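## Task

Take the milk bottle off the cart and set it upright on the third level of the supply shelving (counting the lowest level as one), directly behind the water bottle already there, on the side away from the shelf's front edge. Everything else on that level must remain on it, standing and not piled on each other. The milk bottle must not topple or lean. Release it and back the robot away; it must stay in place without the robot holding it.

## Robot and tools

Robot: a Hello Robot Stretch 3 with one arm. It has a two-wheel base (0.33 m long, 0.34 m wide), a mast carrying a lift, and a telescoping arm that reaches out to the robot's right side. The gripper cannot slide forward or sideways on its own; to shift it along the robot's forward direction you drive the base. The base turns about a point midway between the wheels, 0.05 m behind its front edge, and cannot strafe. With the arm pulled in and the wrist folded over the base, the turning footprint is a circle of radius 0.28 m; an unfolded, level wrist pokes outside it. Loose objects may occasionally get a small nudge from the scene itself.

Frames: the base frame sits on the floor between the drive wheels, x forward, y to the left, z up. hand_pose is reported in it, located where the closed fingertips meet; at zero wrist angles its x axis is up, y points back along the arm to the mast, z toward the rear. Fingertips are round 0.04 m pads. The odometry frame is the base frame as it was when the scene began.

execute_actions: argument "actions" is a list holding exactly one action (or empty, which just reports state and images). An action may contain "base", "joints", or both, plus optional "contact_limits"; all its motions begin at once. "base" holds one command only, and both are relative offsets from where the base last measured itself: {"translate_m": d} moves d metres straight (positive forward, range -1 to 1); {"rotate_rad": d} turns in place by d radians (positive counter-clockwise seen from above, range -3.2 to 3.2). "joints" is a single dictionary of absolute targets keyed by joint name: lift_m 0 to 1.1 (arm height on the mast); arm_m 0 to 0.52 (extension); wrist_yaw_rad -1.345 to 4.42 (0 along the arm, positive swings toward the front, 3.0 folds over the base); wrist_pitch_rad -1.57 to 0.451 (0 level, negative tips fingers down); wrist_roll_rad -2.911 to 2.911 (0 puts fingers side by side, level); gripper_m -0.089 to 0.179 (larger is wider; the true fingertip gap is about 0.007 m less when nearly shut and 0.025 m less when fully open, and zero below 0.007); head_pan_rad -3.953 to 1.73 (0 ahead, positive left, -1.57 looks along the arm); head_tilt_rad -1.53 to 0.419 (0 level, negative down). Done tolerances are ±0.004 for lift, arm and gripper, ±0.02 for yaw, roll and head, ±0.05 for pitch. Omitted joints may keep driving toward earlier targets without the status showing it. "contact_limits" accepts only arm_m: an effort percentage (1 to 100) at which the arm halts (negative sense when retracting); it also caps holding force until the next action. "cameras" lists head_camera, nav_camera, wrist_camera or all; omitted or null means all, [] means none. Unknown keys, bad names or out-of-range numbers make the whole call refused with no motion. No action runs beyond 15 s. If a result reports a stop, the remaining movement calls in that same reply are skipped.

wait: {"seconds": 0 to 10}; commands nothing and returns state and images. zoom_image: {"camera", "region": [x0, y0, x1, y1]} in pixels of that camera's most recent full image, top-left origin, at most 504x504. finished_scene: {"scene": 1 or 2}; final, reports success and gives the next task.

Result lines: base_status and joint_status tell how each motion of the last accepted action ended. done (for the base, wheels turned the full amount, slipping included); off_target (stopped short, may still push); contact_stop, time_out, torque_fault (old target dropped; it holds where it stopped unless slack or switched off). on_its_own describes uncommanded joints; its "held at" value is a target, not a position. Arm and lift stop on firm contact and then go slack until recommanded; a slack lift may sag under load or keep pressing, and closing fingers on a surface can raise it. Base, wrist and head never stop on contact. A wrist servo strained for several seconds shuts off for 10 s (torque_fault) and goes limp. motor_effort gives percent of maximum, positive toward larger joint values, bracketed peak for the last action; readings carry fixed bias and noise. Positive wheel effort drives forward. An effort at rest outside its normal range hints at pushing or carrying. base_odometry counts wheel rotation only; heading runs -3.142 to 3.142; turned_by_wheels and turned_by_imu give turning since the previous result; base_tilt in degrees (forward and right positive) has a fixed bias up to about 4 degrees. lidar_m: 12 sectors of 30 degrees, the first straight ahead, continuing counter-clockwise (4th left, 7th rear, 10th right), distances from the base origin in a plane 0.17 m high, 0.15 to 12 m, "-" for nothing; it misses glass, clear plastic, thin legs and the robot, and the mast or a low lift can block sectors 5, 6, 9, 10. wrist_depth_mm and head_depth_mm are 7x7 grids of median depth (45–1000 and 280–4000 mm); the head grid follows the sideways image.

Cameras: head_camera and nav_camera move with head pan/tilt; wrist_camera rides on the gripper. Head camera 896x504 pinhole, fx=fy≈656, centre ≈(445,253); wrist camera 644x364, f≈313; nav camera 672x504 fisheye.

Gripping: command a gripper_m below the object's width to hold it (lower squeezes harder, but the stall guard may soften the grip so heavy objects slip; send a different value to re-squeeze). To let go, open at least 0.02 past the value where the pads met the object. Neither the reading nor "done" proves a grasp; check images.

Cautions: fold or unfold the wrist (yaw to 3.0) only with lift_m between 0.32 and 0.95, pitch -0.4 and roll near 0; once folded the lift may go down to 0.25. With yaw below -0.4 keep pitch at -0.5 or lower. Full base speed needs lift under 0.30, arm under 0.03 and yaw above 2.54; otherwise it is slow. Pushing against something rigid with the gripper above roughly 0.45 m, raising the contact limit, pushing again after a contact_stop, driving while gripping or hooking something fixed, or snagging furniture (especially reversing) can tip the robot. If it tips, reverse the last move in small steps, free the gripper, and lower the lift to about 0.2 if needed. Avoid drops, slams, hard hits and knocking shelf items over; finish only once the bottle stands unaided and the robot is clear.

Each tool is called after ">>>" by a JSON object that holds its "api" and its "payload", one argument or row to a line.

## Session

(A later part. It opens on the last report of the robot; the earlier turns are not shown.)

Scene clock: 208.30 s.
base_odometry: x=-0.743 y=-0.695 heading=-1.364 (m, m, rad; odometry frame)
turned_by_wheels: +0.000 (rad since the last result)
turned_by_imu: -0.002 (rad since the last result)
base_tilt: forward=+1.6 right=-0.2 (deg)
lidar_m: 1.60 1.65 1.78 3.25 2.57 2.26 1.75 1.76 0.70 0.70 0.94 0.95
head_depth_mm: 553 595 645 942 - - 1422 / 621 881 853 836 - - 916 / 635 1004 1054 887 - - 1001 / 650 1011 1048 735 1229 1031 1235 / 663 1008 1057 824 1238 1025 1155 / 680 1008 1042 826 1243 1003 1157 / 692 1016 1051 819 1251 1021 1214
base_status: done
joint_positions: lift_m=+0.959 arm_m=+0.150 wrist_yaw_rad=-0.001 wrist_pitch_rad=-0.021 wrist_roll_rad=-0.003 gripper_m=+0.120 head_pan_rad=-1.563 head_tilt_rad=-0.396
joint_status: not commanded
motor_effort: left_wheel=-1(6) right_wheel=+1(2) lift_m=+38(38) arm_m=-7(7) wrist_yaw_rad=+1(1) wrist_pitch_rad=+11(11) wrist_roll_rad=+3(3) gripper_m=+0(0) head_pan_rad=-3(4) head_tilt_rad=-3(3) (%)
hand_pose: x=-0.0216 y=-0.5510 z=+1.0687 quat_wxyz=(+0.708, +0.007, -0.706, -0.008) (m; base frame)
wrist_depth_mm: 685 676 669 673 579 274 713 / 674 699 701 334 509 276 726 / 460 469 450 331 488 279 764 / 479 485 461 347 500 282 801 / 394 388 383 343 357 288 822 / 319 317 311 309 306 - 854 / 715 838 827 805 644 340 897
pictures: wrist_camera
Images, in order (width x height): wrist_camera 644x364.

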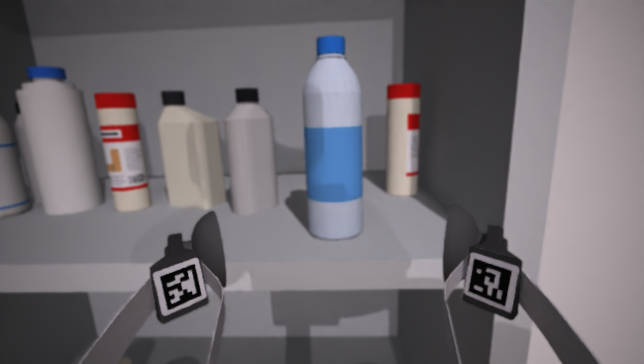

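>>> {"api": "execute_actions", "payload": {
  "actions": [
    {"joints":{"arm_m":0.375}}
  ],
  "cameras": []
}}

>>> {"api": "execute_actions", "payload": {
  "actions": [
    {"joints":{"gripper_m":0.03}}
  ],
  "cameras": []
}}

>>> {"api": "execute_actions", "payload": {
  "actions": [
    {"joints":{"lift_m":0.99}}
  ],
  "cameras": []
}}

>>> {"api": "execute_actions", "payload": {
  "actions": [
    {"base":{"translate_m":0.53},"joints":{"arm_m":0.365}}
  ],
  "cameras": ["wrist_camera"]
}}

>>> {"api": "execute_actions", "payload": {
  "actions": [
    {"joints":{"lift_m":0.959}}
  ],
  "cameras": []
}}

>>> {"api": "execute_actions", "payload": {
  "actions": [
    {"joints":{"gripper_m":0.095}}
  ],
  "cameras": []
}}

>>> {"api": "execute_actions", "payload": {
  "actions": [
    {"joints":{"arm_m":0.05}}
  ],
  "cameras": ["wrist_camera"]
}}

Scene clock: 216.53 s.
base_odometry: x=-0.743 y=-0.695 heading=-1.364 (m, m, rad; odometry frame)
turned_by_wheels: +0.000 (rad since the last result)
turned_by_imu: +0.000 (rad since the last result)
base_tilt: forward=+1.6 right=-0.2 (deg)
lidar_m: 1.61 1.65 1.78 3.26 2.57 2.26 1.75 1.76 0.70 0.70 0.93 0.95
head_depth_mm: 552 596 646 1195 - 1450 1440 / 621 881 849 - 789 840 918 / 636 1007 1056 - 1237 1021 923 / 652 1006 1049 737 1244 1047 1228 / 665 1007 1059 808 1251 1026 1155 / 679 1012 1047 824 1246 1004 1160 / 694 1009 1050 816 1244 1020 1220
base_status: not commanded
joint_positions: lift_m=+0.959 arm_m=+0.375 wrist_yaw_rad=-0.001 wrist_pitch_rad=-0.021 wrist_roll_rad=-0.003 gripper_m=+0.120 head_pan_rad=-1.563 head_tilt_rad=-0.396
joint_status: all done
motor_effort: left_wheel=-1(1) right_wheel=+1(2) lift_m=+38(38) arm_m=+5(6) wrist_yaw_rad=+2(0) wrist_pitch_rad=+11(10) wrist_roll_rad=+3(3) gripper_m=+1(0) head_pan_rad=-3(4) head_tilt_rad=-3(3) (%)
hand_pose: x=-0.0216 y=-0.7753 z=+1.0688 quat_wxyz=(+0.708, +0.007, -0.706, -0.008) (m; base frame)
wrist_depth_mm: 483 475 464 94 430 271 177 / 487 477 475 96 261 257 178 / 245 207 229 99 267 266 179 / 249 213 234 103 275 277 180 / 266 220 230 107 208 259 180 / 266 255 246 112 225 - 181 / 206 203 200 117 187 192 173
pictures: none
No camera images: the call's "cameras" was empty. Leave "cameras" out to get every camera's image.

Scene clock: 217.93 s.
base_odometry: x=-0.743 y=-0.695 heading=-1.364 (m, m, rad; odometry frame)
turned_by_wheels: +0.000 (rad since the last result)
turned_by_imu: +0.000 (rad since the last result)
base_tilt: forward=+1.6 right=-0.2 (deg)
lidar_m: 1.61 1.64 1.78 3.25 2.57 2.26 1.75 1.76 0.70 0.70 0.94 0.95
head_depth_mm: 553 595 645 1196 - 1468 1435 / 621 883 851 - 791 838 916 / 636 1002 1055 - 1232 1015 925 / 650 1007 1054 762 1243 1048 1232 / 666 1012 1058 810 1241 1023 1158 / 680 1006 1048 823 1242 1005 1154 / 695 1008 1048 814 1243 1024 1213
base_status: not commanded
joint_positions: lift_m=+0.959 arm_m=+0.375 wrist_yaw_rad=+0.002 wrist_pitch_rad=-0.020 wrist_roll_rad=-0.003 gripper_m=+0.031 head_pan_rad=-1.563 head_tilt_rad=-0.396
joint_status: all done
motor_effort: left_wheel=-1(1) right_wheel=+0(1) lift_m=+38(38) arm_m=+3(5) wrist_yaw_rad=-2(1) wrist_pitch_rad=+10(10) wrist_roll_rad=+3(3) gripper_m=-22(98) head_pan_rad=-3(4) head_tilt_rad=-3(3) (%)
hand_pose: x=-0.0209 y=-0.7754 z=+1.0688 quat_wxyz=(+0.708, +0.008, -0.706, -0.007) (m; base frame)
wrist_depth_mm: 482 472 465 91 395 271 178 / 491 479 481 93 261 256 178 / 246 208 229 96 265 264 180 / 250 213 233 100 277 276 181 / 267 223 231 104 114 283 182 / 268 239 233 109 116 244 183 / 207 204 201 114 183 193 175
pictures: none
No camera images: the call's "cameras" was empty. Leave "cameras" out to get every camera's image.

Scene clock: 219.00 s.
base_odometry: x=-0.743 y=-0.695 heading=-1.364 (m, m, rad; odometry frame)
turned_by_wheels: +0.000 (rad since the last result)
turned_by_imu: +0.000 (rad since the last result)
base_tilt: forward=+1.6 right=-0.1 (deg)
lidar_m: 1.60 1.64 1.78 3.25 2.57 2.27 1.75 1.76 0.70 0.70 0.94 0.95
head_depth_mm: 553 596 635 - 1350 1456 1436 / 623 883 853 747 788 840 919 / 636 1005 1049 - 1226 1020 926 / 651 1008 1053 761 1243 1044 1233 / 667 1007 1060 812 1245 1023 1154 / 683 1008 1051 823 1242 1005 1160 / 696 1009 1049 815 1251 1025 1210
base_status: not commanded
joint_positions: lift_m=+0.989 arm_m=+0.375 wrist_yaw_rad=+0.002 wrist_pitch_rad=-0.062 wrist_roll_rad=-0.003 gripper_m=+0.031 head_pan_rad=-1.563 head_tilt_rad=-0.396
joint_status: all done
motor_effort: left_wheel=-1(1) right_wheel=+1(1) lift_m=+41(43) arm_m=+3(4) wrist_yaw_rad=-1(2) wrist_pitch_rad=+31(33) wrist_roll_rad=+3(3) gripper_m=-21(22) head_pan_rad=-4(4) head_tilt_rad=-3(3) (%)
hand_pose: x=-0.0209 y=-0.7739 z=+1.0881 quat_wxyz=(+0.708, +0.023, -0.706, -0.021) (m; base frame)
wrist_depth_mm: 473 469 459 91 390 273 178 / 497 482 474 93 262 258 179 / 257 218 242 96 266 264 180 / 252 213 233 100 276 276 181 / 271 225 234 104 114 280 181 / 281 262 236 109 115 252 182 / 229 229 224 114 204 215 183
pictures: none
No camera images: the call's "cameras" was empty. Leave "cameras" out to get every camera's image.

Scene clock: 225.57 s.
base_odometry: x=-0.634 y=-1.213 heading=-1.364 (m, m, rad; odometry frame)
turned_by_wheels: +0.000 (rad since the last result)
turned_by_imu: +0.000 (rad since the last result)
base_tilt: forward=+1.6 right=-0.1 (deg)
lidar_m: 1.08 1.11 1.28 3.27 3.38 2.73 2.27 0.98 0.87 0.69 1.21 1.13
head_depth_mm: 608 999 1038 - 1243 1017 929 / 621 1000 1041 757 1229 1024 928 / 638 999 798 - 1233 1031 922 / 653 1004 1041 739 1237 1046 918 / 667 983 822 733 1210 1009 1002 / 551 594 638 689 769 817 1330 / 976 1040 1113 1204 1301 1425 1405
base_status: done
joint_positions: lift_m=+0.989 arm_m=+0.365 wrist_yaw_rad=+0.001 wrist_pitch_rad=-0.062 wrist_roll_rad=-0.003 gripper_m=+0.031 head_pan_rad=-1.563 head_tilt_rad=-0.396
joint_status: all done
motor_effort: left_wheel=-1(2) right_wheel=+1(5) lift_m=+42(41) arm_m=-7(7) wrist_yaw_rad=+0(0) wrist_pitch_rad=+31(31) wrist_roll_rad=+2(2) gripper_m=-22(21) head_pan_rad=-3(4) head_tilt_rad=-3(3) (%)
hand_pose: x=-0.0213 y=-0.7646 z=+1.0880 quat_wxyz=(+0.708, +0.023, -0.706, -0.022) (m; base frame)
wrist_depth_mm: 184 253 380 91 213 445 446 / 123 252 342 93 207 216 219 / 123 142 374 97 214 481 221 / 127 143 370 100 223 252 232 / 133 145 335 104 114 273 243 / 141 148 256 109 115 263 251 / 166 149 224 114 203 216 211
pictures: wrist_camera
Images, in order (width x height): wrist_camera 644x364.

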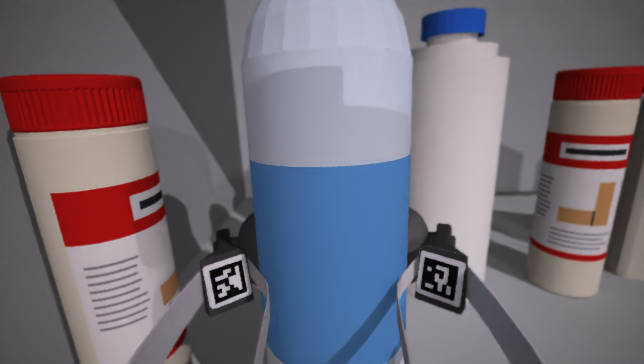

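Scene clock: 226.63 s.
base_odometry: x=-0.634 y=-1.213 heading=-1.364 (m, m, rad; odometry frame)
turned_by_wheels: +0.000 (rad since the last result)
turned_by_imu: +0.000 (rad since the last result)
base_tilt: forward=+1.6 right=-0.2 (deg)
lidar_m: 1.08 1.11 1.28 3.25 3.36 2.74 2.28 0.98 0.88 0.69 1.21 1.13
head_depth_mm: 607 1002 1034 856 - 1011 931 / 621 1002 1039 - 1233 1026 927 / 636 996 801 - 1242 1030 922 / 651 1003 1042 761 1238 1049 920 / 666 980 820 735 1211 1008 1001 / 551 596 639 687 768 818 1325 / 977 1042 1120 1200 1303 1411 1393
base_status: not commanded
joint_positions: lift_m=+0.960 arm_m=+0.365 wrist_yaw_rad=+0.001 wrist_pitch_rad=-0.021 wrist_roll_rad=-0.003 gripper_m=+0.031 head_pan_rad=-1.563 head_tilt_rad=-0.396
joint_status: all done
motor_effort: left_wheel=-2(1) right_wheel=+1(1) lift_m=+15(37) arm_m=-5(6) wrist_yaw_rad=+0(0) wrist_pitch_rad=+11(31) wrist_roll_rad=+3(2) gripper_m=-21(22) head_pan_rad=-4(3) head_tilt_rad=-3(3) (%)
hand_pose: x=-0.0213 y=-0.7659 z=+1.0689 quat_wxyz=(+0.708, +0.008, -0.706, -0.007) (m; base frame)
wrist_depth_mm: 122 252 382 91 208 450 448 / 121 145 344 93 208 223 214 / 124 143 371 97 216 485 221 / 127 143 370 100 223 252 230 / 132 145 334 104 114 276 240 / 138 146 234 109 116 246 241 / 159 146 200 114 183 193 189
pictures: none
No camera images: the call's "cameras" was empty. Leave "cameras" out to get every camera's image.

Scene clock: 227.77 s.
base_odometry: x=-0.634 y=-1.213 heading=-1.364 (m, m, rad; odometry frame)
turned_by_wheels: +0.000 (rad since the last result)
turned_by_imu: +0.000 (rad since the last result)
base_tilt: forward=+1.6 right=-0.2 (deg)
lidar_m: 1.08 1.11 1.28 3.26 3.37 2.74 2.27 0.98 0.87 0.69 1.21 1.13
head_depth_mm: 608 999 1037 857 - 1006 930 / 621 999 1038 - 1239 1026 928 / 637 1002 800 - 1245 1033 919 / 652 1002 1038 763 1236 1048 920 / 665 987 820 735 1212 1011 995 / 552 596 637 686 767 815 1322 / 975 1043 1116 1197 1308 1422 1400
base_status: not commanded
joint_positions: lift_m=+0.960 arm_m=+0.365 wrist_yaw_rad=+0.001 wrist_pitch_rad=-0.021 wrist_roll_rad=-0.003 gripper_m=+0.095 head_pan_rad=-1.563 head_tilt_rad=-0.396
joint_status: all done
motor_effort: left_wheel=-2(1) right_wheel=+1(1) lift_m=+15(14) arm_m=-5(5) wrist_yaw_rad=+0(0) wrist_pitch_rad=+11(11) wrist_roll_rad=+3(3) gripper_m=+1(96) head_pan_rad=-2(3) head_tilt_rad=-3(2) (%)
hand_pose: x=-0.0213 y=-0.7659 z=+1.0688 quat_wxyz=(+0.708, +0.008, -0.706, -0.008) (m; base frame)
wrist_depth_mm: 122 253 378 93 207 450 448 / 121 144 376 95 209 223 213 / 124 142 370 98 215 481 222 / 127 143 368 102 222 253 231 / 132 145 333 106 117 298 239 / 138 144 234 111 125 258 241 / 159 146 193 116 178 193 190
pictures: none
No camera images: the call's "cameras" was empty. Leave "cameras" out to get every camera's image.

Scene clock: 231.30 s.
base_odometry: x=-0.634 y=-1.213 heading=-1.364 (m, m, rad; odometry frame)
turned_by_wheels: +0.000 (rad since the last result)
turned_by_imu: +0.000 (rad since the last result)
base_tilt: forward=+1.5 right=-0.2 (deg)
lidar_m: 1.08 1.11 1.28 3.28 3.37 2.74 2.27 0.98 0.87 0.69 1.21 1.13
head_depth_mm: 606 998 1039 841 1223 - - / 621 999 1039 833 1226 - - / 635 998 804 797 703 - - / 650 1003 915 724 1223 - 918 / 665 984 821 735 1050 1006 1001 / 552 594 639 688 765 817 1331 / 978 1043 1116 1201 1298 1414 1395
base_status: not commanded
joint_positions: lift_m=+0.960 arm_m=+0.050 wrist_yaw_rad=+0.000 wrist_pitch_rad=-0.021 wrist_roll_rad=-0.003 gripper_m=+0.095 head_pan_rad=-1.563 head_tilt_rad=-0.396
joint_status: all done
motor_effort: left_wheel=-1(1) right_wheel=+1(1) lift_m=+14(15) arm_m=-7(6) wrist_yaw_rad=-1(1) wrist_pitch_rad=+10(11) wrist_roll_rad=+3(3) gripper_m=+1(1) head_pan_rad=-4(4) head_tilt_rad=-3(2) (%)
hand_pose: x=-0.0213 y=-0.4510 z=+1.0688 quat_wxyz=(+0.708, +0.008, -0.706, -0.008) (m; base frame)
wrist_depth_mm: 811 796 468 756 750 725 720 / 833 840 421 765 759 753 751 / 851 858 426 797 527 547 700 / 873 885 444 493 533 543 503 / 931 934 404 399 395 388 384 / 962 952 570 897 893 875 799 / - - 571 826 816 820 769
pictures: wrist_camera
Images, in order (width x height): wrist_camera 644x364.

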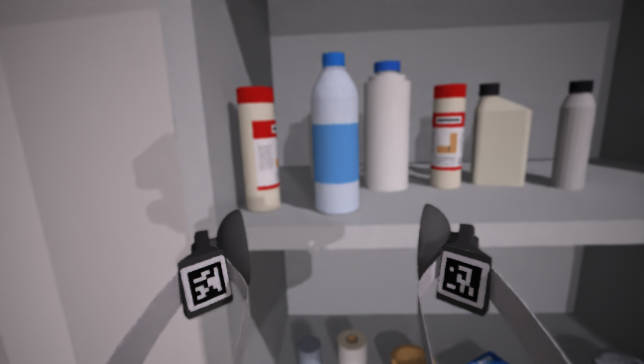

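>>> {"api": "finished_scene", "payload": {
  "scene": 1
}}

The scene is finished: the task was done.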